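## Task

Place the printed block inside the drawer that stands open, then push that drawer fully closed. Whatever was in the drawer beforehand must still be in it. No cabinet may end up noticeably moved. The robot must not topple or finish leaning. The result only counts if it stays that way without the robot holding anything in place.

## Robot and tools

ROBOT. A Hello Robot Stretch 4 in simulation with one arm: an omni-wheel base, a lift running up a mast, a telescoping arm that reaches forward, a three-joint wrist (yaw, pitch, roll) and a two-finger gripper. It stands about 1.6 m tall, and the base rim lies within 0.23 m of the base origin. Cameras: head_camera, head_left_camera, head_right_camera (fisheye pair) and wrist_camera. Loose objects may occasionally get a small nudge from the scene itself.

FRAMES. The base frame sits on the floor below the base centre: x ahead, y to the left, z up. hand_pose (link pinch, a point between the open fingertips) is reported in this frame and can be somewhat inaccurate; with all wrist joints at 0 its axes line up with the base frame. The odometry frame is the base frame as it was when the scene began. base_odometry counts wheel rotation only, so slipping looks like travel; heading runs -3.142 to 3.142, positive to the left.

TOOL execute_actions(actions, cameras). actions is a list holding exactly one action, or empty (then it only reports state and images). cameras is a list of names from the ones above, or "all"; omitted or null gives all, [] gives none. An action may contain:
- base: exactly one relative move, measured from where the base last reported itself. translate_m: drive straight along x, metres, -2 to 2, forward positive. strafe_m: slide sideways along y, metres, -2 to 2, left positive. rotate_rad: spin in place, radians, -3.2 to 3.2, counter-clockwise (left) positive. These are offsets, not places.
- joints: absolute targets keyed by joint name (any subset). lift_m 0 to 1.2 m (tolerance 0.004); arm_m 0 to 0.55 m extension (0.004); wrist_yaw_rad -1.134 to 4.276 (0.02), 0 points ahead, positive turns left, 3.14 is stowed back, beyond 3.4 the arm may block it; wrist_pitch_rad -1.117 to 4.259 (0.05), 0 level, 1.57 pointing down; wrist_roll_rad -1.117 to 4.259 (0.02), 0 keeps the fingers level, positive turns clockwise as seen from behind; gripper_m -0.038 to 0.141 m fingertip gap, negative squeezes the tips together. A target past its range is clipped and the result notes it; any other bad value or unknown key rejects the call with no motion.
- pace: "slow", "default", "fast" or "max" (base up to 0.1/0.3/0.4/0.6 m/s and 1/2/3/4 rad/s; with lift above 0.2 the base is slowed further, to 0.3 m/s and 1 rad/s at full height).
- contact_limits: {"arm_m": value} from 0 (gentlest) to 0.75 (firmest), default 0.5, how hard the arm may push before halting.
- end_of_arm: "enable_torque" on its own, to re-power wrist or gripper motors that shut off.
Base and joint motions in one action start together and may finish at different times; no action runs longer than 15 s. Parts left out of an action may still be driving toward an earlier target.

OTHER TOOLS. wait(seconds 0 to 10) lets the scene run and returns state and images. zoom_image(camera, region [x0,y0,x1,y1] pixels, top-left origin, at most 504x504) enlarges part of that camera's latest full image. read_manual(section "licences") only returns licence text. finished_scene(scene, integer 1 to 2) closes the current scene after the last command has settled; it is final and reports success. Replying with no tool call ends everything.

RESULTS. base_status and joint_status tell how each motion ended: "done" (for the base: wheels turned the commanded amount, slipping or not); "off_target" (stopped short, may still push); "contact_stop_at_<key>" (blocked; that part drops its target and may go slack, so a slack lift can sag and slack wheels can roll); "limit_stop_at_<name>"; "limit_stop_at_tilt" (leaning over 6 degrees: lift, arm and wheels go slack and ignore commands until upright); "limit_stop_at_own_body" (about to hit itself; move away from the body); "torque_fault" (a wrist or gripper motor maxed out and went limp; send enable_torque). If a stop is reported, later motion calls in the same reply are skipped. on_its_own lists what happened without being commanded; "held at" there is the held target. lidar_m: 12 distances in metres, 30-degree sectors counter-clockwise starting straight ahead (4th left, 7th behind, 10th right), seeing roughly 0.15 m up to robot height; "-" is nothing seen or closer than 0.25 m; glass and thin legs may be missed. wrist_depth_mm: 7x7 grid of median depths, 100 to 2000 mm, read from the top left, includes the robot's own parts. turned_by_wheels vs turned_by_imu differing by over about 0.1 rad means a collision or slip. base_tilt in degrees (forward, right positive) with a fixed bias up to about 1.5. motor_effort is percent of maximum, positive toward larger joint values, with a peak in brackets; readings are noisy and biased. Wheel efforts positive mean turning right. A loaded level gripper shifts wrist_pitch_rad effort away from 0.

GRIPPING. Command a gap smaller than the object to grasp; a smaller value grips harder and pulls it toward the wrist. Neither gripper_m nor "done" proves a hold; a clear change in gripper effort (at commands of 0 or above) does. If fingertips jam against a surface below, raise the lift. To unfold at the start, send lift_m 0.4 with wrist_yaw_rad 0 together. Tilting up (pitch below -0.2) while rolled (roll below -0.4 or above 4) risks self-contact stops.

CAUTION. Avoid dropping or slamming objects, hard impacts and strong pushes. Driving or turning with over 1 kg held and arm_m above 0.2 can tip the robot, especially at fast paces; sustained pushing or pulling, a high gripper or a high contact limit also raise that risk. Do not shove cabinets out of place. Close the drawer gently, and let go before finishing so nothing depends on the robot. Shorter robot motion time is better; the simulation keeps running while you reason.

Each tool is called after "Request:" by a JSON object that holds its "method" and its "body".

## Session

Request:
{"method": "execute_actions", "body": {"actions": []}}

Scene clock: 0.00 s.
base_odometry: x=+0.000 y=+0.000 heading=+0.000 (m, m, rad; odometry frame)
turned_by_wheels: +0.000 (rad since the last result)
turned_by_imu: +0.000 (rad since the last result)
base_tilt: forward=+0.2 right=+1.2 (deg)
lidar_m: 2.23 2.44 1.87 1.12 1.11 1.96 1.74 1.73 2.11 1.16 1.14 2.48
base_status: not commanded
joint_positions: lift_m=+0.276 arm_m=+0.002 wrist_yaw_rad=+3.231 wrist_pitch_rad=+0.007 wrist_roll_rad=-0.017 gripper_m=+0.057
joint_status: not commanded
motor_effort: lift_m=+20 arm_m=-1 wrist_yaw_rad=+0 wrist_pitch_rad=-8 wrist_roll_rad=-1 gripper_m=-1 wheel_0=+0 wheel_1=-1 wheel_2=+0 (%)
hand_pose: x=-0.1219 y=+0.0612 z=+0.4522 quat_wxyz=(-0.045, -0.003, -0.009, +0.999) (m; base frame)
wrist_depth_mm: - - 141 1983 1983 1921 1983 / - - 138 1863 - 1983 - / - - 128 207 1921 - - / - 110 138 286 1863 1983 - / 190 239 1863 1921 1983 1983 - / 200 1808 1576 1921 1661 1983 1983 / 200 1229 1118 1098 1160 1182 1366
pictures: head_camera, head_left_camera, head_right_camera, wrist_camera
Images, in order (width x height): head_camera 420x560, head_left_camera 420x672, head_right_camera 420x672, wrist_camera 616x392.

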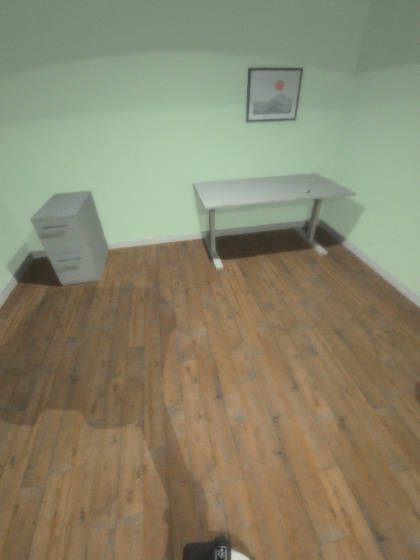

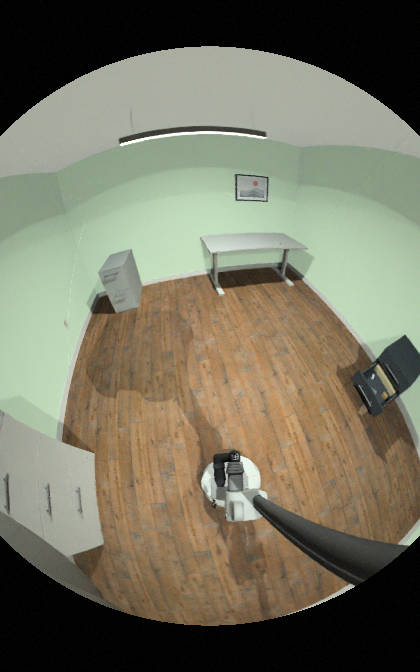

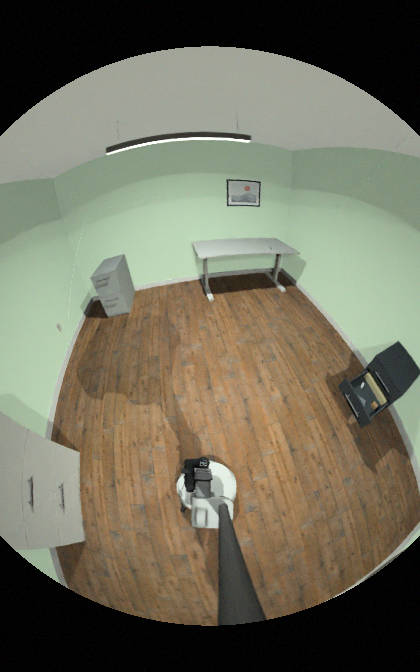

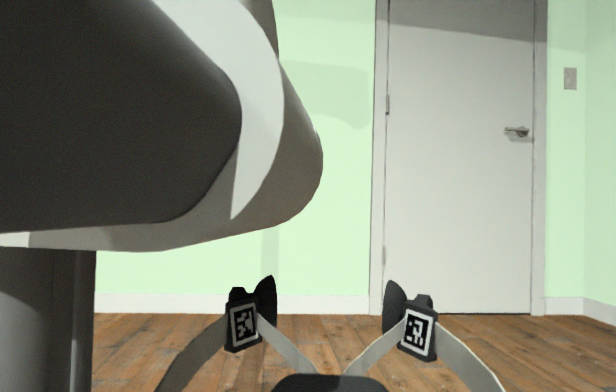

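Request:
{"method": "zoom_image", "body": {"camera": "head_camera", "region": [250,150,370,230]}}

Request:
{"method": "zoom_image", "body": {"camera": "head_right_camera", "region": [320,330,420,450]}}

Region (250, 150, 370, 230) of head_camera's 420x560 image, scaled by 4.200, with more detail than that image has.

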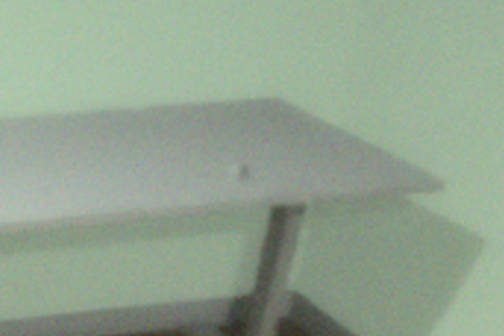

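Region (320, 330, 420, 450) of head_right_camera's 420x672 image, scaled by 4.200, with more detail than that image has.

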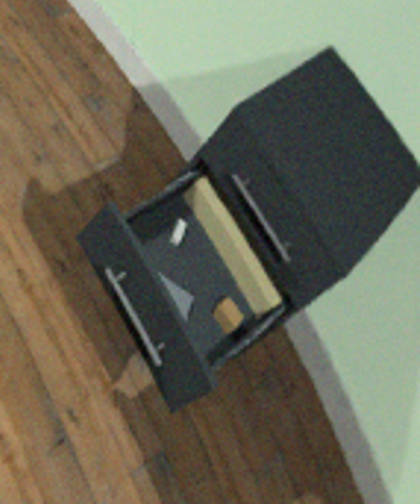

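Request:
{"method": "execute_actions", "body": {"actions": [{"base":{"rotate_rad":-0.3},"pace":"fast","joints":{"lift_m":0.4,"wrist_yaw_rad":0}}], "cameras": []}}

Request:
{"method": "execute_actions", "body": {"actions": [{"base":{"translate_m":1.8},"pace":"max","joints":{"lift_m":0.85,"wrist_pitch_rad":0.6,"gripper_m":0.11}}], "cameras": ["head_camera","wrist_camera"]}}

Scene clock: 3.33 s.
base_odometry: x=+0.000 y=+0.000 heading=-0.300 (m, m, rad; odometry frame)
turned_by_wheels: -0.300 (rad since the last result)
turned_by_imu: -0.298 (rad since the last result)
base_tilt: forward=+0.3 right=+1.3 (deg)
lidar_m: 2.33 2.25 2.34 1.18 1.11 1.20 1.80 1.76 1.78 2.19 1.16 1.22
base_status: done
joint_positions: lift_m=+0.400 arm_m=+0.002 wrist_yaw_rad=+0.001 wrist_pitch_rad=+0.007 wrist_roll_rad=-0.017 gripper_m=+0.057
joint_status: all done
motor_effort: lift_m=+25(28) arm_m=-1(1) wrist_yaw_rad=-1(9) wrist_pitch_rad=-5(7) wrist_roll_rad=-3(0) gripper_m=-2(4) wheel_0=+0(7) wheel_1=-1(8) wheel_2=-1(8) (%)
hand_pose: x=+0.4618 y=-0.0872 z=+0.5759 quat_wxyz=(+1.000, -0.008, +0.003, +0.000) (m; base frame)
wrist_depth_mm: - - - - - - 1921 / - - - - - - 1863 / - - - - - - 1808 / - - - - - - 1808 / - - - - - - 1808 / - - 1921 - - - 1921 / 1499 1537 1366 1366 1397 1397 1661
pictures: none
No camera images: the call's "cameras" was empty. Leave "cameras" out to get every camera's image.

Scene clock: 8.23 s.
base_odometry: x=+1.720 y=-0.532 heading=-0.300 (m, m, rad; odometry frame)
turned_by_wheels: +0.000 (rad since the last result)
turned_by_imu: -0.002 (rad since the last result)
base_tilt: forward=+0.2 right=+1.4 (deg)
lidar_m: 0.67 0.64 0.65 1.84 2.54 2.41 2.94 1.20 1.23 1.24 1.18 0.94
base_status: done
joint_positions: lift_m=+0.850 arm_m=+0.002 wrist_yaw_rad=+0.000 wrist_pitch_rad=+0.602 wrist_roll_rad=-0.017 gripper_m=+0.110
joint_status: all done
motor_effort: lift_m=+23(28) arm_m=-1(1) wrist_yaw_rad=+0(1) wrist_pitch_rad=-4(7) wrist_roll_rad=+2(0) gripper_m=-2(2) wheel_0=+0(9) wheel_1=+0(5) wheel_2=+1(14) (%)
hand_pose: x=+0.4111 y=-0.0874 z=+0.8647 quat_wxyz=(+0.955, -0.008, +0.296, +0.003) (m; base frame)
wrist_depth_mm: 1008 1098 1229 1366 1430 1160 960 / 1042 1118 1098 1078 1078 1160 976 / 778 778 768 768 759 866 1025 / 603 591 621 1661 1661 1308 1078 / 508 1499 1576 1618 1537 1366 1098 / 1308 1366 212 1336 1366 1281 1138 / 1182 1138 1138 167 1098 1118 1118
pictures: head_camera, wrist_camera
camera_calibration (this result's frames):
wrist_camera: T_world_to_cam=[[0.0728874, -0.997055, 0.0238526, -0.12778], [-0.526323, -0.0587684, -0.848251, 1.01774], [0.847155, 0.0492726, -0.529056, 0.335886], [0, 0, 0, 1]] pos_world=[0.260425, -0.0841429, 1.04405]
Images, in order (width x height): head_camera 420x560, wrist_camera 616x392.

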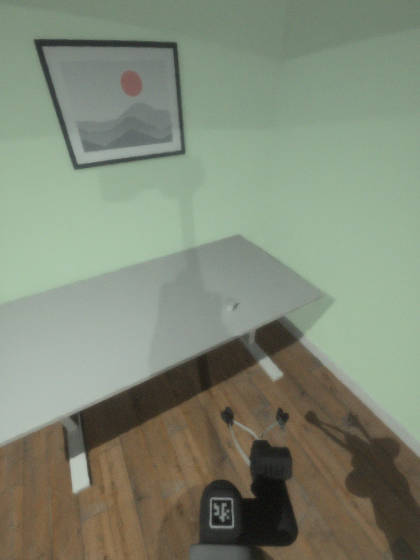

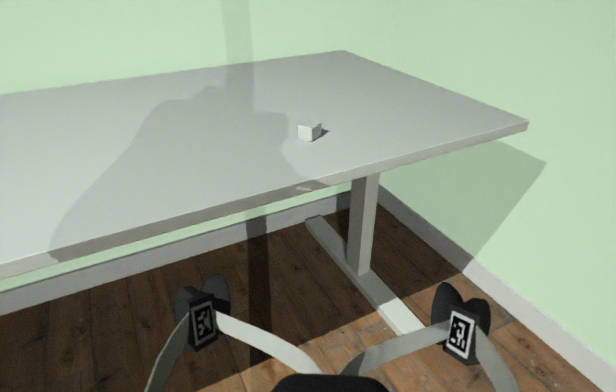

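Request:
{"method": "execute_actions", "body": {"actions": [{"base":{"strafe_m":0.043},"pace":"fast","joints":{"lift_m":0.97,"wrist_pitch_rad":1.2,"arm_m":0.3}}], "cameras": []}}

Request:
{"method": "execute_actions", "body": {"actions": [{"base":{"translate_m":0.2},"pace":"fast","joints":{"arm_m":0.43}}], "cameras": ["head_camera","wrist_camera"]}}

Scene clock: 10.77 s.
base_odometry: x=+1.732 y=-0.491 heading=-0.300 (m, m, rad; odometry frame)
turned_by_wheels: +0.000 (rad since the last result)
turned_by_imu: +0.000 (rad since the last result)
base_tilt: forward=+0.2 right=+1.3 (deg)
lidar_m: 0.67 0.62 0.65 1.75 2.50 2.36 2.92 1.27 1.26 1.30 1.23 0.89
base_status: done
joint_positions: lift_m=+0.970 arm_m=+0.299 wrist_yaw_rad=+0.000 wrist_pitch_rad=+1.201 wrist_roll_rad=-0.017 gripper_m=+0.110
joint_status: all done
motor_effort: lift_m=+25(27) arm_m=+5(4) wrist_yaw_rad=+0(0) wrist_pitch_rad=-3(3) wrist_roll_rad=-1(1) gripper_m=+1(0) wheel_0=+2(11) wheel_1=-2(12) wheel_2=-1(2) (%)
hand_pose: x=+0.5744 y=-0.0874 z=+0.8789 quat_wxyz=(+0.825, -0.007, +0.565, +0.005) (m; base frame)
wrist_depth_mm: 539 535 530 517 517 508 723 / 500 496 488 484 488 1281 1078 / 466 462 455 466 1308 1281 1138 / 433 433 455 1205 1229 1182 1205 / 418 1138 1182 1138 1138 1138 1160 / 1098 1118 212 1078 1078 1042 1078 / 1060 1060 1042 166 1008 1008 1008
pictures: none
No camera images: the call's "cameras" was empty. Leave "cameras" out to get every camera's image.

Scene clock: 12.67 s.
base_odometry: x=+1.923 y=-0.550 heading=-0.300 (m, m, rad; odometry frame)
turned_by_wheels: +0.000 (rad since the last result)
turned_by_imu: +0.000 (rad since the last result)
base_tilt: forward=+0.3 right=+1.3 (deg)
lidar_m: 0.50 0.43 0.46 0.64 2.05 2.59 3.06 1.40 1.44 1.17 1.13 0.68
base_status: done
joint_positions: lift_m=+0.970 arm_m=+0.429 wrist_yaw_rad=+0.000 wrist_pitch_rad=+1.201 wrist_roll_rad=-0.017 gripper_m=+0.110
joint_status: all done
motor_effort: lift_m=+25(25) arm_m=+4(6) wrist_yaw_rad=+0(1) wrist_pitch_rad=-4(3) wrist_roll_rad=-1(1) gripper_m=-1(1) wheel_0=+0(7) wheel_1=+0(5) wheel_2=+1(17) (%)
hand_pose: x=+0.7045 y=-0.0874 z=+0.8789 quat_wxyz=(+0.825, -0.007, +0.565, +0.005) (m; base frame)
wrist_depth_mm: 535 535 525 521 517 512 508 / 500 496 488 480 480 473 466 / 466 462 455 455 445 445 442 / 436 430 430 424 418 418 415 / 413 410 402 399 397 397 392 / 387 387 212 379 375 364 375 / 366 359 359 166 347 349 1008
pictures: head_camera, wrist_camera
camera_calibration (this result's frames):
wrist_camera: T_world_to_cam=[[0.0736198, -0.997058, -0.0213606, -0.110297], [-0.912941, -0.0587572, -0.403839, 1.06603], [0.401396, 0.0492315, -0.91458, 0.747704], [0, 0, 0, 1]] pos_world=[0.681218, -0.0841463, 1.11198]
Images, in order (width x height): head_camera 420x560, wrist_camera 616x392.

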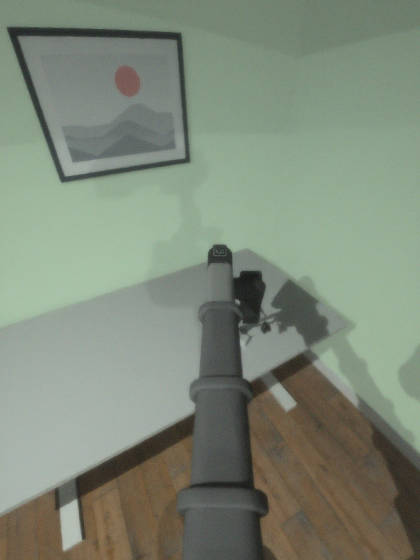

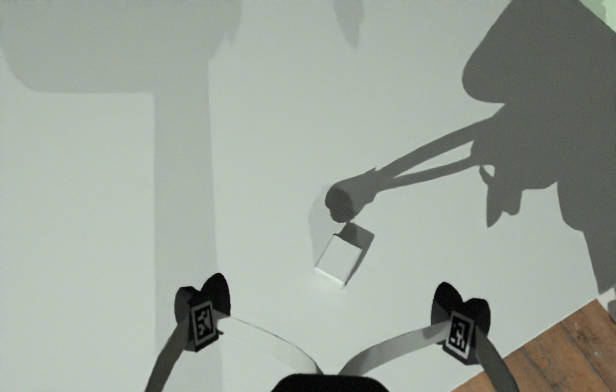

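Request:
{"method": "execute_actions", "body": {"actions": [{"base":{"translate_m":0.1},"joints":{"arm_m":0.455,"wrist_pitch_rad":1.4,"wrist_roll_rad":0.45,"lift_m":0.9,"gripper_m":0.08}}], "cameras": ["head_right_camera","wrist_camera"]}}

Scene clock: 14.73 s.
base_odometry: x=+2.019 y=-0.579 heading=-0.300 (m, m, rad; odometry frame)
turned_by_wheels: +0.000 (rad since the last result)
turned_by_imu: +0.000 (rad since the last result)
base_tilt: forward=+0.3 right=+1.2 (deg)
lidar_m: 0.38 0.36 0.40 0.53 1.86 2.62 3.16 1.49 1.51 1.11 1.04 0.53
base_status: done
joint_positions: lift_m=+0.900 arm_m=+0.454 wrist_yaw_rad=+0.000 wrist_pitch_rad=+1.400 wrist_roll_rad=+0.449 gripper_m=+0.080
joint_status: all done
motor_effort: lift_m=+16(22) arm_m=+5(6) wrist_yaw_rad=+0(0) wrist_pitch_rad=-2(4) wrist_roll_rad=+2(8) gripper_m=-2(3) wheel_0=+0(6) wheel_1=+2(11) wheel_2=+0(11) (%)
hand_pose: x=+0.6741 y=-0.0874 z=+0.7943 quat_wxyz=(+0.746, +0.170, +0.628, -0.144) (m; base frame)
wrist_depth_mm: 377 364 349 340 330 320 314 / 366 353 342 332 322 312 303 / 353 342 332 320 312 303 297 / 342 332 324 314 304 296 290 / 334 325 312 306 298 291 283 / 325 314 221 297 265 282 276 / 315 307 294 286 279 272 272
pictures: head_right_camera, wrist_camera
camera_calibration (this result's frames):
wrist_camera: T_world_to_cam=[[-0.380207, -0.918005, -0.112739, 0.275545], [-0.895955, 0.395818, -0.201478, 0.871662], [0.229582, 0.0244058, -0.972983, 0.842562], [0, 0, 0, 1]] pos_world=[0.692297, -0.112631, 1.02648]
Images, in order (width x height): head_right_camera 420x672, wrist_camera 616x392.

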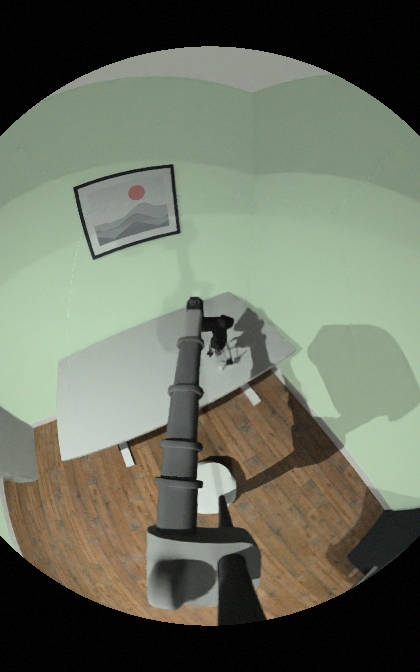

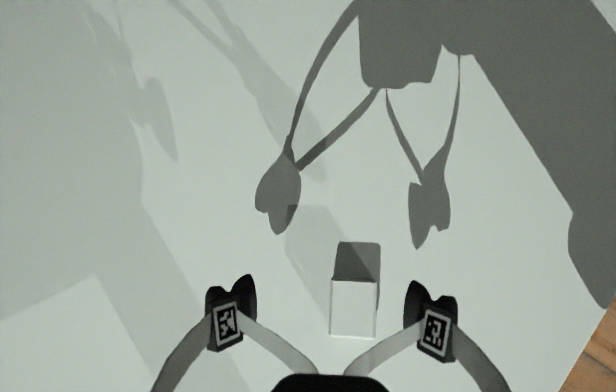

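Request:
{"method": "execute_actions", "body": {"actions": [{"base":{"strafe_m":-0.012},"joints":{"lift_m":0.857,"arm_m":0.448}}], "cameras": ["wrist_camera"]}}

Request:
{"method": "execute_actions", "body": {"actions": [{"joints":{"gripper_m":0.0}}], "cameras": ["wrist_camera"]}}

Request:
{"method": "execute_actions", "body": {"actions": [{"joints":{"lift_m":0.93}}], "cameras": ["wrist_camera"]}}

Scene clock: 16.33 s.
base_odometry: x=+2.015 y=-0.591 heading=-0.300 (m, m, rad; odometry frame)
turned_by_wheels: +0.000 (rad since the last result)
turned_by_imu: +0.000 (rad since the last result)
base_tilt: forward=+0.2 right=+1.3 (deg)
lidar_m: 0.38 0.37 0.40 0.53 1.91 2.65 3.14 1.45 1.52 1.11 1.05 0.56
base_status: done
joint_positions: lift_m=+0.857 arm_m=+0.449 wrist_yaw_rad=+0.000 wrist_pitch_rad=+1.400 wrist_roll_rad=+0.449 gripper_m=+0.080
joint_status: all done
motor_effort: lift_m=+16(15) arm_m=-5(6) wrist_yaw_rad=+0(0) wrist_pitch_rad=-1(2) wrist_roll_rad=+2(2) gripper_m=-3(2) wheel_0=+1(6) wheel_1=-2(6) wheel_2=+0(2) (%)
hand_pose: x=+0.6687 y=-0.0874 z=+0.7513 quat_wxyz=(+0.746, +0.170, +0.628, -0.144) (m; base frame)
wrist_depth_mm: 322 310 301 293 283 276 270 / 310 301 293 285 277 267 263 / 304 293 285 278 270 262 254 / 296 285 278 270 263 255 249 / 285 277 268 263 256 248 244 / 277 270 223 227 249 242 237 / 271 264 253 222 239 234 234
pictures: wrist_camera
camera_calibration (this result's frames):
wrist_camera: T_world_to_cam=[[-0.380227, -0.918003, -0.112683, 0.268615], [-0.895984, 0.395821, -0.201342, 0.858077], [0.229435, 0.0244065, -0.973018, 0.802084], [0, 0, 0, 1]] pos_world=[0.686932, -0.112631, 0.983478]
Images, in order (width x height): wrist_camera 616x392.

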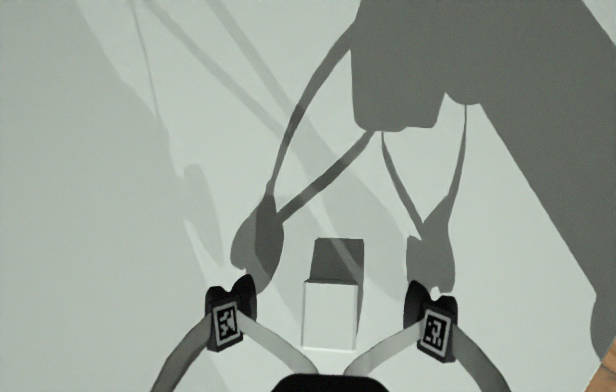

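Scene clock: 17.93 s.
base_odometry: x=+2.015 y=-0.591 heading=-0.300 (m, m, rad; odometry frame)
turned_by_wheels: +0.000 (rad since the last result)
turned_by_imu: +0.000 (rad since the last result)
base_tilt: forward=+0.2 right=+1.3 (deg)
lidar_m: 0.38 0.36 0.37 0.53 1.88 2.64 3.15 1.43 1.52 1.11 1.06 0.55
base_status: not commanded
joint_positions: lift_m=+0.857 arm_m=+0.449 wrist_yaw_rad=+0.000 wrist_pitch_rad=+1.400 wrist_roll_rad=+0.449 gripper_m=+0.000
joint_status: all done
motor_effort: lift_m=+16(16) arm_m=-5(5) wrist_yaw_rad=+0(0) wrist_pitch_rad=-2(0) wrist_roll_rad=+3(2) gripper_m=-16(15) wheel_0=+1(1) wheel_1=-2(2) wheel_2=+0(0) (%)
hand_pose: x=+0.6687 y=-0.0874 z=+0.7513 quat_wxyz=(+0.746, +0.170, +0.628, -0.144) (m; base frame)
wrist_depth_mm: 322 310 303 293 285 276 270 / 312 303 294 285 274 267 263 / 303 294 286 277 267 262 255 / 294 286 276 268 262 255 249 / 286 278 268 263 255 250 244 / 278 271 262 219 210 242 237 / 272 263 252 214 238 165 233
pictures: wrist_camera
camera_calibration (this result's frames):
wrist_camera: T_world_to_cam=[[-0.380227, -0.918003, -0.112683, 0.268615], [-0.895984, 0.395822, -0.201342, 0.858077], [0.229435, 0.0244065, -0.973018, 0.802084], [0, 0, 0, 1]] pos_world=[0.686932, -0.112631, 0.983478]
Images, in order (width x height): wrist_camera 616x392.

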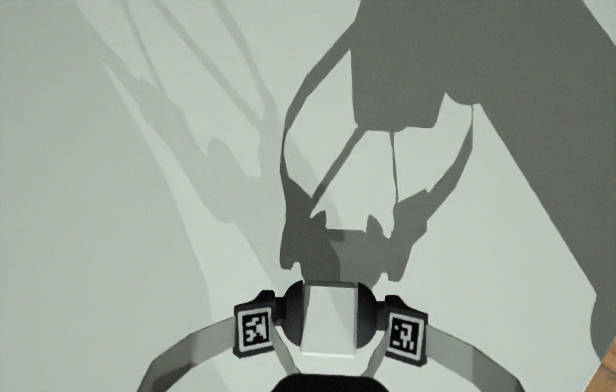

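Scene clock: 19.20 s.
base_odometry: x=+2.015 y=-0.591 heading=-0.300 (m, m, rad; odometry frame)
turned_by_wheels: +0.000 (rad since the last result)
turned_by_imu: +0.000 (rad since the last result)
base_tilt: forward=+0.2 right=+1.4 (deg)
lidar_m: 0.40 0.35 0.37 0.54 1.87 2.62 3.17 1.45 1.51 1.12 1.07 0.56
base_status: not commanded
joint_positions: lift_m=+0.930 arm_m=+0.449 wrist_yaw_rad=+0.000 wrist_pitch_rad=+1.400 wrist_roll_rad=+0.449 gripper_m=+0.000
joint_status: all done
motor_effort: lift_m=+25(27) arm_m=-5(5) wrist_yaw_rad=+1(1) wrist_pitch_rad=-2(1) wrist_roll_rad=+3(3) gripper_m=-18(17) wheel_0=+2(1) wheel_1=-2(2) wheel_2=+0(0) (%)
hand_pose: x=+0.6687 y=-0.0874 z=+0.8235 quat_wxyz=(+0.746, +0.170, +0.628, -0.144) (m; base frame)
wrist_depth_mm: 413 397 389 375 364 353 343 / 399 387 373 364 353 343 334 / 387 379 366 353 343 334 325 / 375 364 355 345 334 325 320 / 368 353 345 336 327 319 310 / 355 347 336 218 211 310 931 / 345 334 319 215 304 165 960
pictures: wrist_camera
camera_calibration (this result's frames):
wrist_camera: T_world_to_cam=[[-0.380227, -0.918003, -0.112683, 0.276754], [-0.895984, 0.395822, -0.201342, 0.872619], [0.229435, 0.0244065, -0.973018, 0.87237], [0, 0, 0, 1]] pos_world=[0.68693, -0.112631, 1.05571]
Images, in order (width x height): wrist_camera 616x392.

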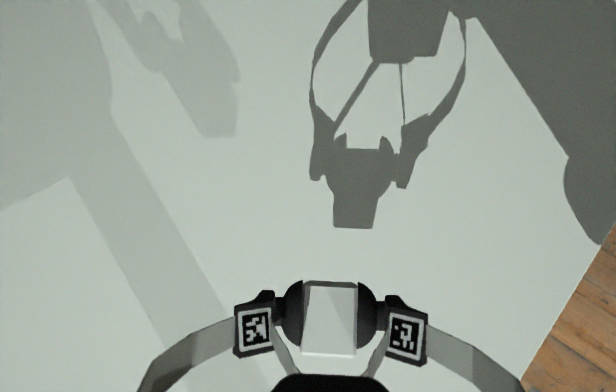

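Request:
{"method": "execute_actions", "body": {"actions": [{"base":{"translate_m":-1.75},"pace":"fast","joints":{"arm_m":0.1,"wrist_roll_rad":0}}], "cameras": []}}

Request:
{"method": "execute_actions", "body": {"actions": [{"base":{"rotate_rad":-1.07},"joints":{"lift_m":0.75}}], "cameras": []}}

Request:
{"method": "execute_actions", "body": {"actions": [{"base":{"translate_m":0.4},"pace":"fast"}]}}

Scene clock: 26.03 s.
base_odometry: x=+0.344 y=-0.073 heading=-0.300 (m, m, rad; odometry frame)
turned_by_wheels: +0.000 (rad since the last result)
turned_by_imu: +0.003 (rad since the last result)
base_tilt: forward=+0.4 right=+1.3 (deg)
lidar_m: 1.98 1.91 2.20 1.84 1.27 1.34 2.16 2.05 2.13 1.08 0.99 2.04
base_status: done
joint_positions: lift_m=+0.930 arm_m=+0.101 wrist_yaw_rad=+0.000 wrist_pitch_rad=+1.401 wrist_roll_rad=+0.001 gripper_m=+0.000
joint_status: all done
motor_effort: lift_m=+25(25) arm_m=-4(5) wrist_yaw_rad=+0(1) wrist_pitch_rad=-2(2) wrist_roll_rad=-1(7) gripper_m=-18(18) wheel_0=+0(7) wheel_1=-2(6) wheel_2=+0(9) (%)
hand_pose: x=+0.3205 y=-0.0874 z=+0.8235 quat_wxyz=(+0.765, +0.000, +0.644, +0.000) (m; base frame)
wrist_depth_mm: 1255 1255 1255 1205 1182 1160 1160 / 1229 1160 1205 1138 1138 1160 1138 / 1160 1182 1138 1138 1098 1098 1098 / 1118 1098 1098 1098 1098 1078 1078 / 1078 1078 1078 1060 1025 1042 1060 / 1060 1060 1042 218 210 1025 1008 / 1042 1025 798 216 809 164 991
pictures: none
No camera images: the call's "cameras" was empty. Leave "cameras" out to get every camera's image.

Scene clock: 27.87 s.
base_odometry: x=+0.344 y=-0.073 heading=-1.370 (m, m, rad; odometry frame)
turned_by_wheels: -1.070 (rad since the last result)
turned_by_imu: -1.062 (rad since the last result)
base_tilt: forward=+0.3 right=+1.3 (deg)
lidar_m: 0.99 2.02 2.00 1.91 2.19 1.88 1.29 1.33 2.14 2.05 2.12 1.05
base_status: done
joint_positions: lift_m=+0.750 arm_m=+0.101 wrist_yaw_rad=+0.000 wrist_pitch_rad=+1.401 wrist_roll_rad=+0.001 gripper_m=+0.000
joint_status: all done
motor_effort: lift_m=+16(24) arm_m=-5(4) wrist_yaw_rad=+1(0) wrist_pitch_rad=-2(2) wrist_roll_rad=-1(1) gripper_m=-18(16) wheel_0=+0(6) wheel_1=+0(7) wheel_2=+2(11) (%)
hand_pose: x=+0.3206 y=-0.0874 z=+0.6443 quat_wxyz=(+0.765, +0.000, +0.644, +0.000) (m; base frame)
wrist_depth_mm: 1060 1025 991 1008 991 976 991 / 991 976 976 960 960 931 946 / 960 960 931 946 917 917 891 / 946 931 917 904 891 891 878 / 917 904 891 891 878 866 854 / 891 891 866 218 210 842 831 / 866 854 627 214 788 165 809
pictures: none
No camera images: the call's "cameras" was empty. Leave "cameras" out to get every camera's image.

Scene clock: 30.27 s.
base_odometry: x=+0.424 y=-0.465 heading=-1.370 (m, m, rad; odometry frame)
turned_by_wheels: +0.000 (rad since the last result)
turned_by_imu: +0.000 (rad since the last result)
base_tilt: forward=+0.2 right=+1.2 (deg)
lidar_m: 0.58 1.61 1.99 1.90 2.39 2.30 1.67 1.73 2.15 2.04 2.08 0.63
base_status: done
joint_positions: lift_m=+0.750 arm_m=+0.101 wrist_yaw_rad=+0.000 wrist_pitch_rad=+1.401 wrist_roll_rad=+0.001 gripper_m=+0.000
joint_status: not commanded
motor_effort: lift_m=+16(16) arm_m=-5(4) wrist_yaw_rad=+1(0) wrist_pitch_rad=-2(3) wrist_roll_rad=-2(0) gripper_m=-16(18) wheel_0=+0(8) wheel_1=+1(8) wheel_2=+0(12) (%)
hand_pose: x=+0.3206 y=-0.0874 z=+0.6443 quat_wxyz=(+0.765, +0.000, +0.644, +0.000) (m; base frame)
wrist_depth_mm: 1025 1025 480 492 484 504 960 / 991 991 976 960 960 946 931 / 960 946 946 946 931 917 904 / 931 931 904 904 904 891 878 / 904 904 891 878 866 866 854 / 891 866 866 217 211 831 831 / 854 842 627 214 788 165 809
pictures: head_camera, head_left_camera, head_right_camera, wrist_camera
camera_calibration (this result's frames):
wrist_camera: T_world_to_cam=[[0.0506893, -0.997973, -0.0384831, -0.0687488], [-0.97579, -0.0412806, -0.214776, 0.520624], [0.212752, 0.0484383, -0.975905, 0.787122], [0, 0, 0, 1]] pos_world=[0.344043, -0.0852446, 0.877328]
Images, in order (width x height): head_camera 420x560, head_left_camera 420x672, head_right_camera 420x672, wrist_camera 616x392.

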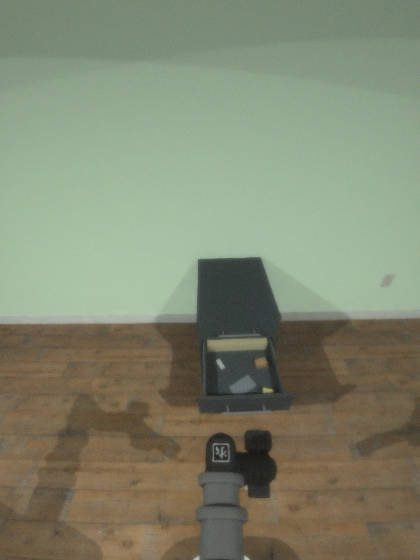

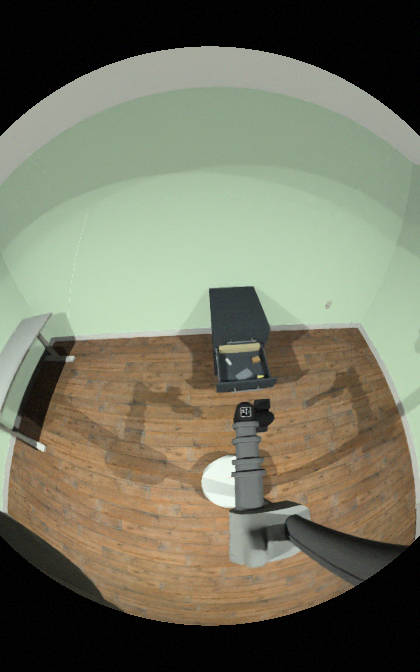

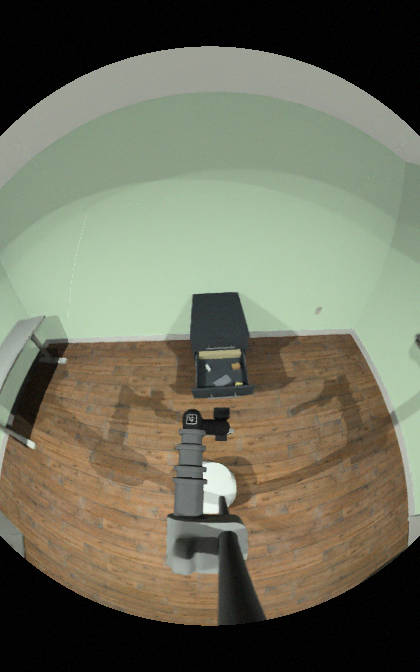

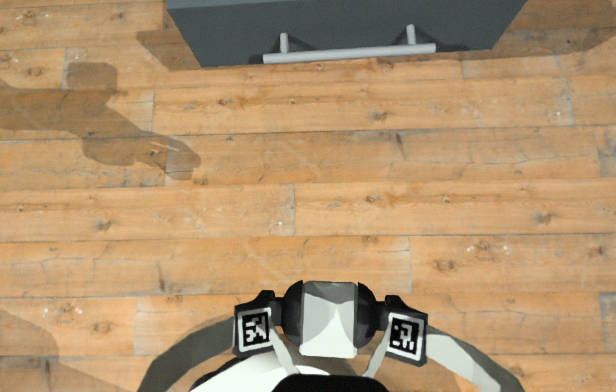

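Request:
{"method": "execute_actions", "body": {"actions": [{"base":{"translate_m":0.15},"joints":{"arm_m":0.47,"lift_m":0.72}}], "cameras": ["head_right_camera","wrist_camera"]}}

Scene clock: 32.87 s.
base_odometry: x=+0.454 y=-0.612 heading=-1.370 (m, m, rad; odometry frame)
turned_by_wheels: +0.000 (rad since the last result)
turned_by_imu: +0.000 (rad since the last result)
base_tilt: forward=+0.2 right=+1.3 (deg)
lidar_m: 0.44 1.45 1.96 1.91 2.47 2.47 1.84 1.91 2.16 2.01 2.04 0.46
base_status: done
joint_positions: lift_m=+0.720 arm_m=+0.469 wrist_yaw_rad=+0.000 wrist_pitch_rad=+1.400 wrist_roll_rad=+0.000 gripper_m=+0.000
joint_status: all done
motor_effort: lift_m=+16(17) arm_m=+5(6) wrist_yaw_rad=+0(0) wrist_pitch_rad=-2(2) wrist_roll_rad=-1(1) gripper_m=-17(15) wheel_0=+0(6) wheel_1=+1(6) wheel_2=+1(11) (%)
hand_pose: x=+0.6891 y=-0.0874 z=+0.6143 quat_wxyz=(+0.765, +0.000, +0.644, +0.000) (m; base frame)
wrist_depth_mm: 234 229 228 225 222 219 217 / 228 226 224 222 225 232 234 / 931 297 303 314 298 307 854 / 904 891 469 459 459 452 854 / 866 866 455 449 445 418 820 / 842 854 445 219 210 433 798 / 820 820 407 216 413 165 778
pictures: head_right_camera, wrist_camera
camera_calibration (this result's frames):
wrist_camera: T_world_to_cam=[[0.0511459, -0.997951, -0.0384401, -0.0889058], [-0.9757, -0.0417199, -0.215104, 0.873862], [0.21306, 0.0485077, -0.975834, 0.679223], [0, 0, 0, 1]] pos_world=[0.712459, -0.0852138, 0.847363]
Images, in order (width x height): head_right_camera 420x672, wrist_camera 616x392.

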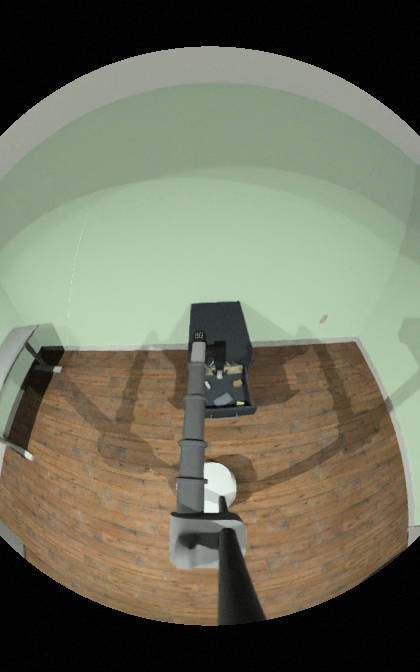

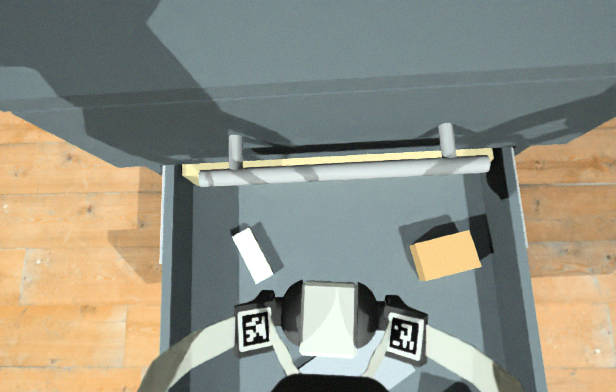

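Request:
{"method": "execute_actions", "body": {"actions": [{"joints":{"arm_m":0.495,"lift_m":0.55}}], "cameras": ["wrist_camera"]}}

Scene clock: 34.93 s.
base_odometry: x=+0.454 y=-0.612 heading=-1.370 (m, m, rad; odometry frame)
turned_by_wheels: +0.000 (rad since the last result)
turned_by_imu: +0.000 (rad since the last result)
base_tilt: forward=+0.2 right=+1.2 (deg)
lidar_m: 0.45 1.44 1.95 1.90 2.48 2.48 1.83 1.93 2.14 2.02 2.04 0.47
base_status: not commanded
joint_positions: lift_m=+0.550 arm_m=+0.494 wrist_yaw_rad=+0.000 wrist_pitch_rad=+1.400 wrist_roll_rad=+0.000 gripper_m=+0.000
joint_status: all done
motor_effort: lift_m=+16(15) arm_m=+5(5) wrist_yaw_rad=+0(0) wrist_pitch_rad=-3(2) wrist_roll_rad=-1(0) gripper_m=-15(17) wheel_0=+0(0) wheel_1=+1(1) wheel_2=+1(0) (%)
hand_pose: x=+0.7140 y=-0.0874 z=+0.4443 quat_wxyz=(+0.765, +0.000, +0.644, +0.000) (m; base frame)
wrist_depth_mm: 125 123 129 131 133 135 137 / 152 123 150 152 115 112 136 / 120 121 251 256 264 271 274 / 715 297 296 291 290 286 282 / 253 287 285 282 279 278 253 / 251 281 270 217 211 266 265 / 236 272 267 215 253 165 262
pictures: wrist_camera
camera_calibration (this result's frames):
wrist_camera: T_world_to_cam=[[0.0510943, -0.997953, -0.0384498, -0.0966768], [-0.975742, -0.0416766, -0.214919, 0.861579], [0.212876, 0.0484982, -0.975875, 0.508178], [0, 0, 0, 1]] pos_world=[0.73744, -0.085217, 0.677371]
Images, in order (width x height): wrist_camera 616x392.

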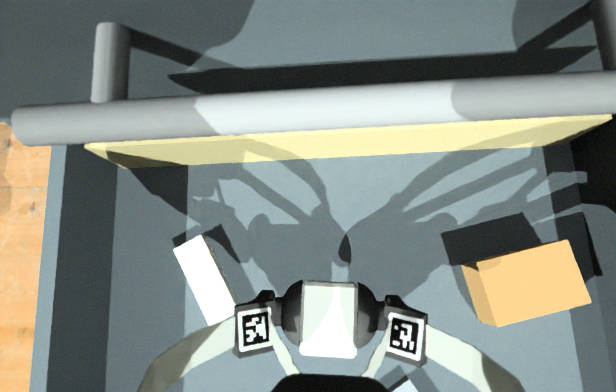

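Request:
{"method": "execute_actions", "body": {"actions": [{"base":{"strafe_m":-0.02},"joints":{"lift_m":0.529}}], "cameras": []}}

Request:
{"method": "execute_actions", "body": {"actions": [{"joints":{"gripper_m":0.055}}], "cameras": ["wrist_camera"]}}

Request:
{"method": "execute_actions", "body": {"actions": [{"joints":{"lift_m":0.68},"pace":"fast"}], "cameras": ["wrist_camera"]}}

Request:
{"method": "execute_actions", "body": {"actions": [{"base":{"translate_m":-0.07},"joints":{"arm_m":0.0},"pace":"fast"}], "cameras": []}}

Request:
{"method": "execute_actions", "body": {"actions": [{"joints":{"lift_m":0.34,"wrist_pitch_rad":0.1},"pace":"fast"}], "cameras": ["wrist_camera","head_camera"]}}

Scene clock: 36.40 s.
base_odometry: x=+0.434 y=-0.616 heading=-1.370 (m, m, rad; odometry frame)
turned_by_wheels: +0.000 (rad since the last result)
turned_by_imu: +0.000 (rad since the last result)
base_tilt: forward=+0.2 right=+1.2 (deg)
lidar_m: 0.44 1.45 1.94 1.92 2.48 2.45 1.83 1.90 2.14 2.00 2.01 0.47
base_status: done
joint_positions: lift_m=+0.529 arm_m=+0.494 wrist_yaw_rad=+0.000 wrist_pitch_rad=+1.400 wrist_roll_rad=+0.000 gripper_m=+0.000
joint_status: all done
motor_effort: lift_m=+16(15) arm_m=+5(5) wrist_yaw_rad=-1(0) wrist_pitch_rad=-1(2) wrist_roll_rad=+0(1) gripper_m=-14(17) wheel_0=+0(13) wheel_1=+0(7) wheel_2=+1(2) (%)
hand_pose: x=+0.7140 y=-0.0874 z=+0.4233 quat_wxyz=(+0.765, +0.000, +0.644, +0.000) (m; base frame)
wrist_depth_mm: 121 129 130 129 129 131 - / - - - - 227 224 223 / 236 245 252 259 267 267 256 / 250 274 273 268 267 264 260 / 247 267 266 263 258 252 249 / 246 260 256 217 209 224 244 / 241 253 247 215 243 165 242
pictures: none
No camera images: the call's "cameras" was empty. Leave "cameras" out to get every camera's image.

Scene clock: 37.73 s.
base_odometry: x=+0.434 y=-0.616 heading=-1.370 (m, m, rad; odometry frame)
turned_by_wheels: +0.000 (rad since the last result)
turned_by_imu: +0.000 (rad since the last result)
base_tilt: forward=+0.3 right=+1.3 (deg)
lidar_m: 0.46 1.45 1.96 1.91 2.51 2.44 1.85 1.88 2.16 2.00 2.03 0.47
base_status: not commanded
joint_positions: lift_m=+0.529 arm_m=+0.494 wrist_yaw_rad=+0.000 wrist_pitch_rad=+1.400 wrist_roll_rad=+0.000 gripper_m=+0.055
joint_status: all done
motor_effort: lift_m=+16(16) arm_m=+5(5) wrist_yaw_rad=+0(0) wrist_pitch_rad=-1(3) wrist_roll_rad=-2(0) gripper_m=-3(17) wheel_0=-1(0) wheel_1=+0(0) wheel_2=+0(0) (%)
hand_pose: x=+0.7140 y=-0.0874 z=+0.4233 quat_wxyz=(+0.765, +0.000, +0.644, +0.000) (m; base frame)
wrist_depth_mm: 121 129 130 130 129 130 - / - - - - 227 223 223 / 236 246 252 259 267 270 257 / 249 277 273 270 266 265 260 / 247 267 265 263 259 254 249 / 244 260 247 227 224 224 245 / 242 255 249 223 242 242 242
pictures: wrist_camera
camera_calibration (this result's frames):
wrist_camera: T_world_to_cam=[[0.0510942, -0.997953, -0.0384498, -0.0974853], [-0.975742, -0.0416765, -0.214919, 0.857064], [0.212876, 0.0484982, -0.975875, 0.487659], [0, 0, 0, 1]] pos_world=[0.737444, -0.085217, 0.656345]
Images, in order (width x height): wrist_camera 616x392.

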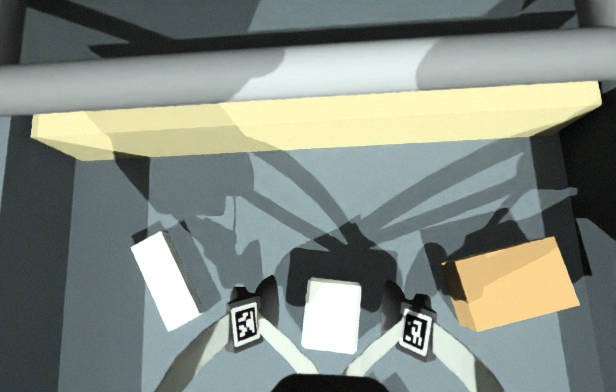

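Scene clock: 39.10 s.
base_odometry: x=+0.434 y=-0.616 heading=-1.370 (m, m, rad; odometry frame)
turned_by_wheels: +0.000 (rad since the last result)
turned_by_imu: +0.000 (rad since the last result)
base_tilt: forward=+0.3 right=+1.3 (deg)
lidar_m: 0.44 1.45 1.92 1.92 2.50 2.48 1.85 1.94 2.12 1.99 2.02 0.49
base_status: not commanded
joint_positions: lift_m=+0.680 arm_m=+0.494 wrist_yaw_rad=+0.000 wrist_pitch_rad=+1.400 wrist_roll_rad=+0.000 gripper_m=+0.055
joint_status: all done
motor_effort: lift_m=+25(27) arm_m=+5(5) wrist_yaw_rad=-1(0) wrist_pitch_rad=+0(2) wrist_roll_rad=-2(1) gripper_m=-3(3) wheel_0=+0(1) wheel_1=+0(0) wheel_2=+0(0) (%)
hand_pose: x=+0.7140 y=-0.0874 z=+0.5736 quat_wxyz=(+0.765, +0.000, +0.644, +0.000) (m; base frame)
wrist_depth_mm: 186 184 181 179 176 175 173 / 181 179 177 176 175 178 181 / 224 230 236 243 247 256 265 / 866 384 314 379 373 370 798 / 831 418 418 413 410 382 778 / 809 404 402 394 224 384 768 / 798 394 392 379 382 340 741
pictures: wrist_camera
camera_calibration (this result's frames):
wrist_camera: T_world_to_cam=[[0.0510942, -0.997953, -0.0384498, -0.0917063], [-0.975742, -0.0416765, -0.214919, 0.889371], [0.212876, 0.0484982, -0.975875, 0.634338], [0, 0, 0, 1]] pos_world=[0.737447, -0.085217, 0.806651]
Images, in order (width x height): wrist_camera 616x392.

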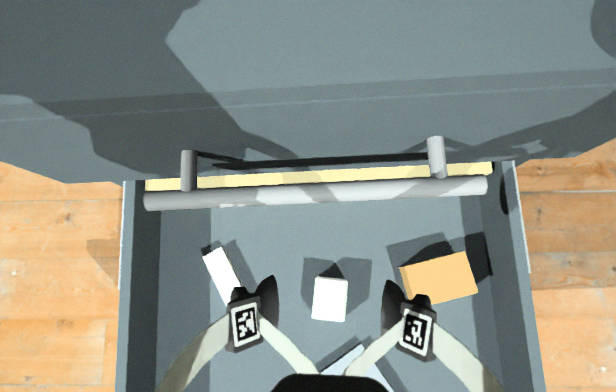

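Scene clock: 41.20 s.
base_odometry: x=+0.420 y=-0.548 heading=-1.370 (m, m, rad; odometry frame)
turned_by_wheels: +0.000 (rad since the last result)
turned_by_imu: +0.000 (rad since the last result)
base_tilt: forward=+0.2 right=+1.3 (deg)
lidar_m: 0.49 1.52 2.00 1.91 2.46 2.37 1.78 1.84 2.13 1.99 2.07 0.52
base_status: done
joint_positions: lift_m=+0.680 arm_m=+0.003 wrist_yaw_rad=+0.000 wrist_pitch_rad=+1.401 wrist_roll_rad=+0.000 gripper_m=+0.055
joint_status: all done
joint sent to its limit — the command would take arm_m past its lower limit, so that joint was sent only as far as its limit.
motor_effort: lift_m=+25(25) arm_m=-5(5) wrist_yaw_rad=+1(0) wrist_pitch_rad=-3(4) wrist_roll_rad=+0(1) gripper_m=-2(3) wheel_0=+0(8) wheel_1=-1(12) wheel_2=-2(16) (%)
hand_pose: x=+0.2228 y=-0.0874 z=+0.5736 quat_wxyz=(+0.765, +0.000, +0.644, +0.000) (m; base frame)
wrist_depth_mm: 960 931 917 904 904 891 891 / 931 917 891 878 878 866 866 / 878 878 878 866 842 842 831 / 866 854 866 842 831 809 809 / 831 820 809 809 809 798 788 / 809 809 798 580 225 768 750 / 778 778 564 559 569 741 741
pictures: none
No camera images: the call's "cameras" was empty. Leave "cameras" out to get every camera's image.

Scene clock: 43.13 s.
base_odometry: x=+0.420 y=-0.548 heading=-1.370 (m, m, rad; odometry frame)
turned_by_wheels: +0.000 (rad since the last result)
turned_by_imu: +0.000 (rad since the last result)
base_tilt: forward=+0.3 right=+1.3 (deg)
lidar_m: 0.50 1.51 2.02 1.89 2.44 2.39 1.77 1.83 2.15 1.99 2.08 0.54
base_status: not commanded
joint_positions: lift_m=+0.340 arm_m=+0.003 wrist_yaw_rad=+0.000 wrist_pitch_rad=+0.103 wrist_roll_rad=+0.000 gripper_m=+0.055
joint_status: all done
motor_effort: lift_m=+16(22) arm_m=-5(5) wrist_yaw_rad=+1(1) wrist_pitch_rad=-8(13) wrist_roll_rad=-1(2) gripper_m=-1(2) wheel_0=+0(0) wheel_1=-1(1) wheel_2=-2(2) (%)
hand_pose: x=+0.4609 y=-0.0875 z=+0.4890 quat_wxyz=(+0.999, +0.000, +0.051, +0.000) (m; base frame)
wrist_depth_mm: 1229 1255 1255 1255 1229 1205 1229 / 1255 1229 1255 1229 1229 1229 1255 / 1281 1255 654 647 654 1255 1255 / 1281 1255 647 654 661 1281 1229 / 1281 332 334 336 342 340 1255 / 1308 329 330 332 225 332 798 / 1138 334 298 296 296 336 683
pictures: head_camera, wrist_camera
camera_calibration (this result's frames):
wrist_camera: T_world_to_cam=[[0.0506376, -0.997968, 0.0386853, -0.119578], [-0.0561295, -0.0415175, -0.99756, 0.58313], [0.997139, 0.0483427, -0.0581177, -0.204534], [0, 0, 0, 1]] pos_world=[0.242735, -0.0852367, 0.574446]
Images, in order (width x height): head_camera 420x560, wrist_camera 616x392.

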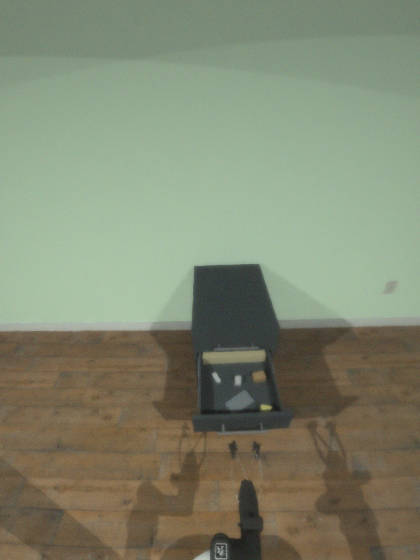

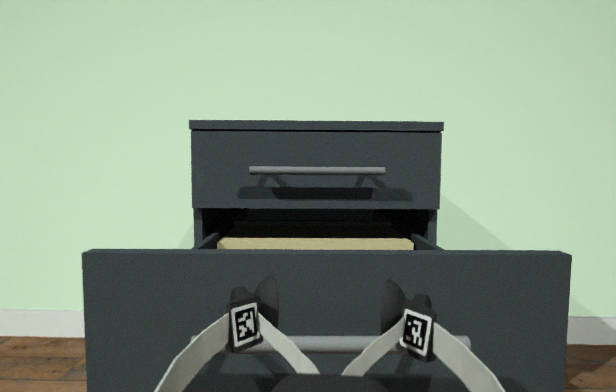

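Request:
{"method": "execute_actions", "body": {"actions": [{"joints":{"lift_m":0.332,"arm_m":0.39,"gripper_m":0.0},"pace":"slow","contact_limits":{"arm_m":0.3}}], "cameras": ["wrist_camera","head_camera"]}}

Request:
{"method": "execute_actions", "body": {"actions": [{"joints":{"arm_m":0.42},"pace":"slow","contact_limits":{"arm_m":0.2}}], "cameras": ["wrist_camera","head_camera"]}}

Scene clock: 48.73 s.
base_odometry: x=+0.420 y=-0.548 heading=-1.370 (m, m, rad; odometry frame)
turned_by_wheels: +0.000 (rad since the last result)
turned_by_imu: +0.000 (rad since the last result)
base_tilt: forward=+0.2 right=+1.3 (deg)
lidar_m: 0.82 1.52 1.99 1.92 2.44 2.39 1.76 1.85 2.13 2.00 2.05 0.89
base_status: not commanded
joint_positions: lift_m=+0.332 arm_m=+0.389 wrist_yaw_rad=+0.000 wrist_pitch_rad=+0.102 wrist_roll_rad=+0.000 gripper_m=+0.000
joint_status: all done
motor_effort: lift_m=+16(15) arm_m=+5(8) wrist_yaw_rad=-1(5) wrist_pitch_rad=-5(8) wrist_roll_rad=-1(1) gripper_m=-6(6) wheel_0=-1(0) wheel_1=-1(1) wheel_2=-1(2) (%)
contact_limits: arm_m 0.3
hand_pose: x=+0.8470 y=-0.0873 z=+0.4811 quat_wxyz=(+0.999, +0.000, +0.051, +0.000) (m; base frame)
wrist_depth_mm: 854 854 842 842 842 831 831 / 255 256 257 256 257 258 258 / 256 257 257 257 258 260 260 / 260 263 262 263 263 263 264 / 262 263 264 263 265 265 266 / 251 250 250 208 250 253 254 / 251 252 166 185 188 254 255
pictures: head_camera, wrist_camera
camera_calibration (this result's frames):
wrist_camera: T_world_to_cam=[[0.0510522, -0.997946, 0.0387016, -0.139063], [-0.0557903, -0.0415414, -0.997578, 0.596677], [0.997136, 0.0487694, -0.0577965, -0.590195], [0, 0, 0, 1]] pos_world=[0.628893, -0.0852072, 0.566503]
Images, in order (width x height): head_camera 420x560, wrist_camera 616x392.

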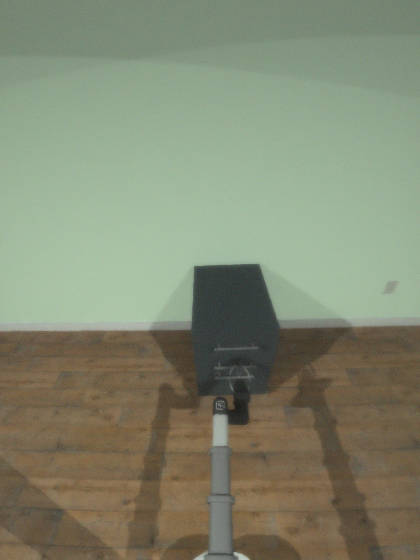

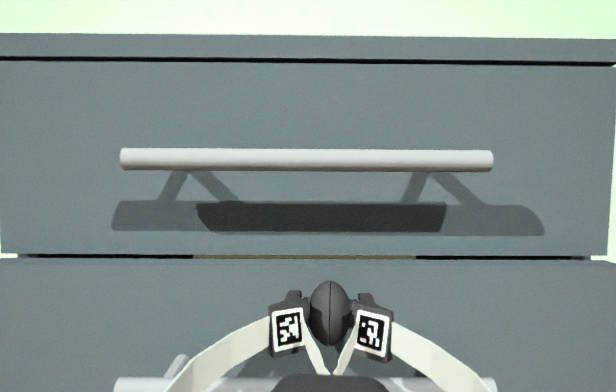

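Scene clock: 50.10 s.
base_odometry: x=+0.420 y=-0.548 heading=-1.370 (m, m, rad; odometry frame)
turned_by_wheels: +0.000 (rad since the last result)
turned_by_imu: +0.000 (rad since the last result)
base_tilt: forward=+0.2 right=+1.2 (deg)
lidar_m: 0.83 1.52 2.05 1.91 2.45 2.37 1.77 1.85 2.13 2.00 2.09 0.91
base_status: not commanded
joint_positions: lift_m=+0.332 arm_m=+0.419 wrist_yaw_rad=+0.000 wrist_pitch_rad=+0.102 wrist_roll_rad=+0.000 gripper_m=+0.000
joint_status: all done
motor_effort: lift_m=+16(16) arm_m=+6(5) wrist_yaw_rad=+0(1) wrist_pitch_rad=-10(6) wrist_roll_rad=-2(2) gripper_m=-5(4) wheel_0=+0(0) wheel_1=-1(1) wheel_2=-1(1) (%)
contact_limits: arm_m 0.2
hand_pose: x=+0.8769 y=-0.0874 z=+0.4811 quat_wxyz=(+0.999, +0.000, +0.051, +0.000) (m; base frame)
wrist_depth_mm: 223 224 224 224 227 236 517 / 226 227 227 226 229 228 229 / 229 227 228 228 229 229 232 / 230 231 231 231 234 234 234 / 232 234 234 234 235 236 236 / 236 236 236 207 237 239 239 / 239 237 167 184 189 241 241
pictures: head_camera, wrist_camera
camera_calibration (this result's frames):
wrist_camera: T_world_to_cam=[[0.0507154, -0.997963, 0.0387016, -0.140391], [-0.0558042, -0.0415226, -0.997578, 0.598353], [0.997153, 0.0484329, -0.0577964, -0.620011], [0, 0, 0, 1]] pos_world=[0.658756, -0.0852305, 0.566503]
Images, in order (width x height): head_camera 420x560, wrist_camera 616x392.

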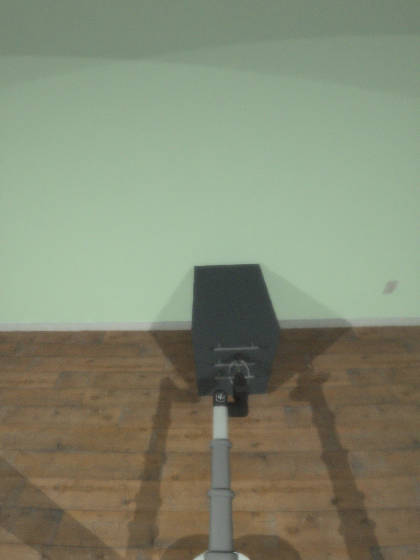

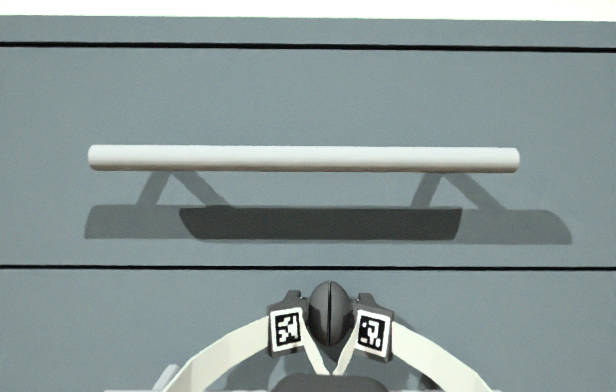

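Flush.

Request:
{"method": "execute_actions", "body": {"actions": [{"joints":{"arm_m":0.36},"pace":"fast"}], "cameras": ["wrist_camera"]}}

Scene clock: 51.23 s.
base_odometry: x=+0.420 y=-0.548 heading=-1.370 (m, m, rad; odometry frame)
turned_by_wheels: +0.000 (rad since the last result)
turned_by_imu: +0.000 (rad since the last result)
base_tilt: forward=+0.2 right=+1.3 (deg)
lidar_m: 0.81 1.50 2.01 1.92 2.47 2.39 1.79 1.86 2.13 1.99 2.08 0.93
base_status: not commanded
joint_positions: lift_m=+0.332 arm_m=+0.361 wrist_yaw_rad=+0.000 wrist_pitch_rad=+0.102 wrist_roll_rad=+0.000 gripper_m=+0.000
joint_status: all done
motor_effort: lift_m=+16(16) arm_m=-4(7) wrist_yaw_rad=+0(1) wrist_pitch_rad=-9(7) wrist_roll_rad=-1(1) gripper_m=-7(6) wheel_0=+0(0) wheel_1=-1(1) wheel_2=-2(1) (%)
hand_pose: x=+0.8187 y=-0.0874 z=+0.4811 quat_wxyz=(+0.999, +0.000, +0.051, +0.000) (m; base frame)
wrist_depth_mm: 878 878 891 878 854 878 854 / 283 283 283 285 286 286 287 / 287 285 285 286 290 290 290 / 289 290 289 291 293 293 294 / 293 293 291 294 294 296 296 / 296 296 298 206 297 298 300 / 300 300 166 185 189 301 304
pictures: wrist_camera
camera_calibration (this result's frames):
wrist_camera: T_world_to_cam=[[0.0507856, -0.997959, 0.0387014, -0.137475], [-0.0558039, -0.0415265, -0.997578, 0.595104], [0.997149, 0.0485029, -0.057799, -0.561954], [0, 0, 0, 1]] pos_world=[0.600543, -0.0852256, 0.566502]
Images, in order (width x height): wrist_camera 616x392.

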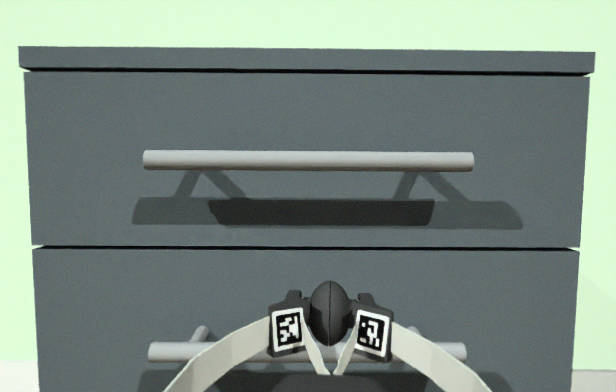

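Request:
{"method": "finished_scene", "body": {"scene": 1}}

The scene is finished: the task was done.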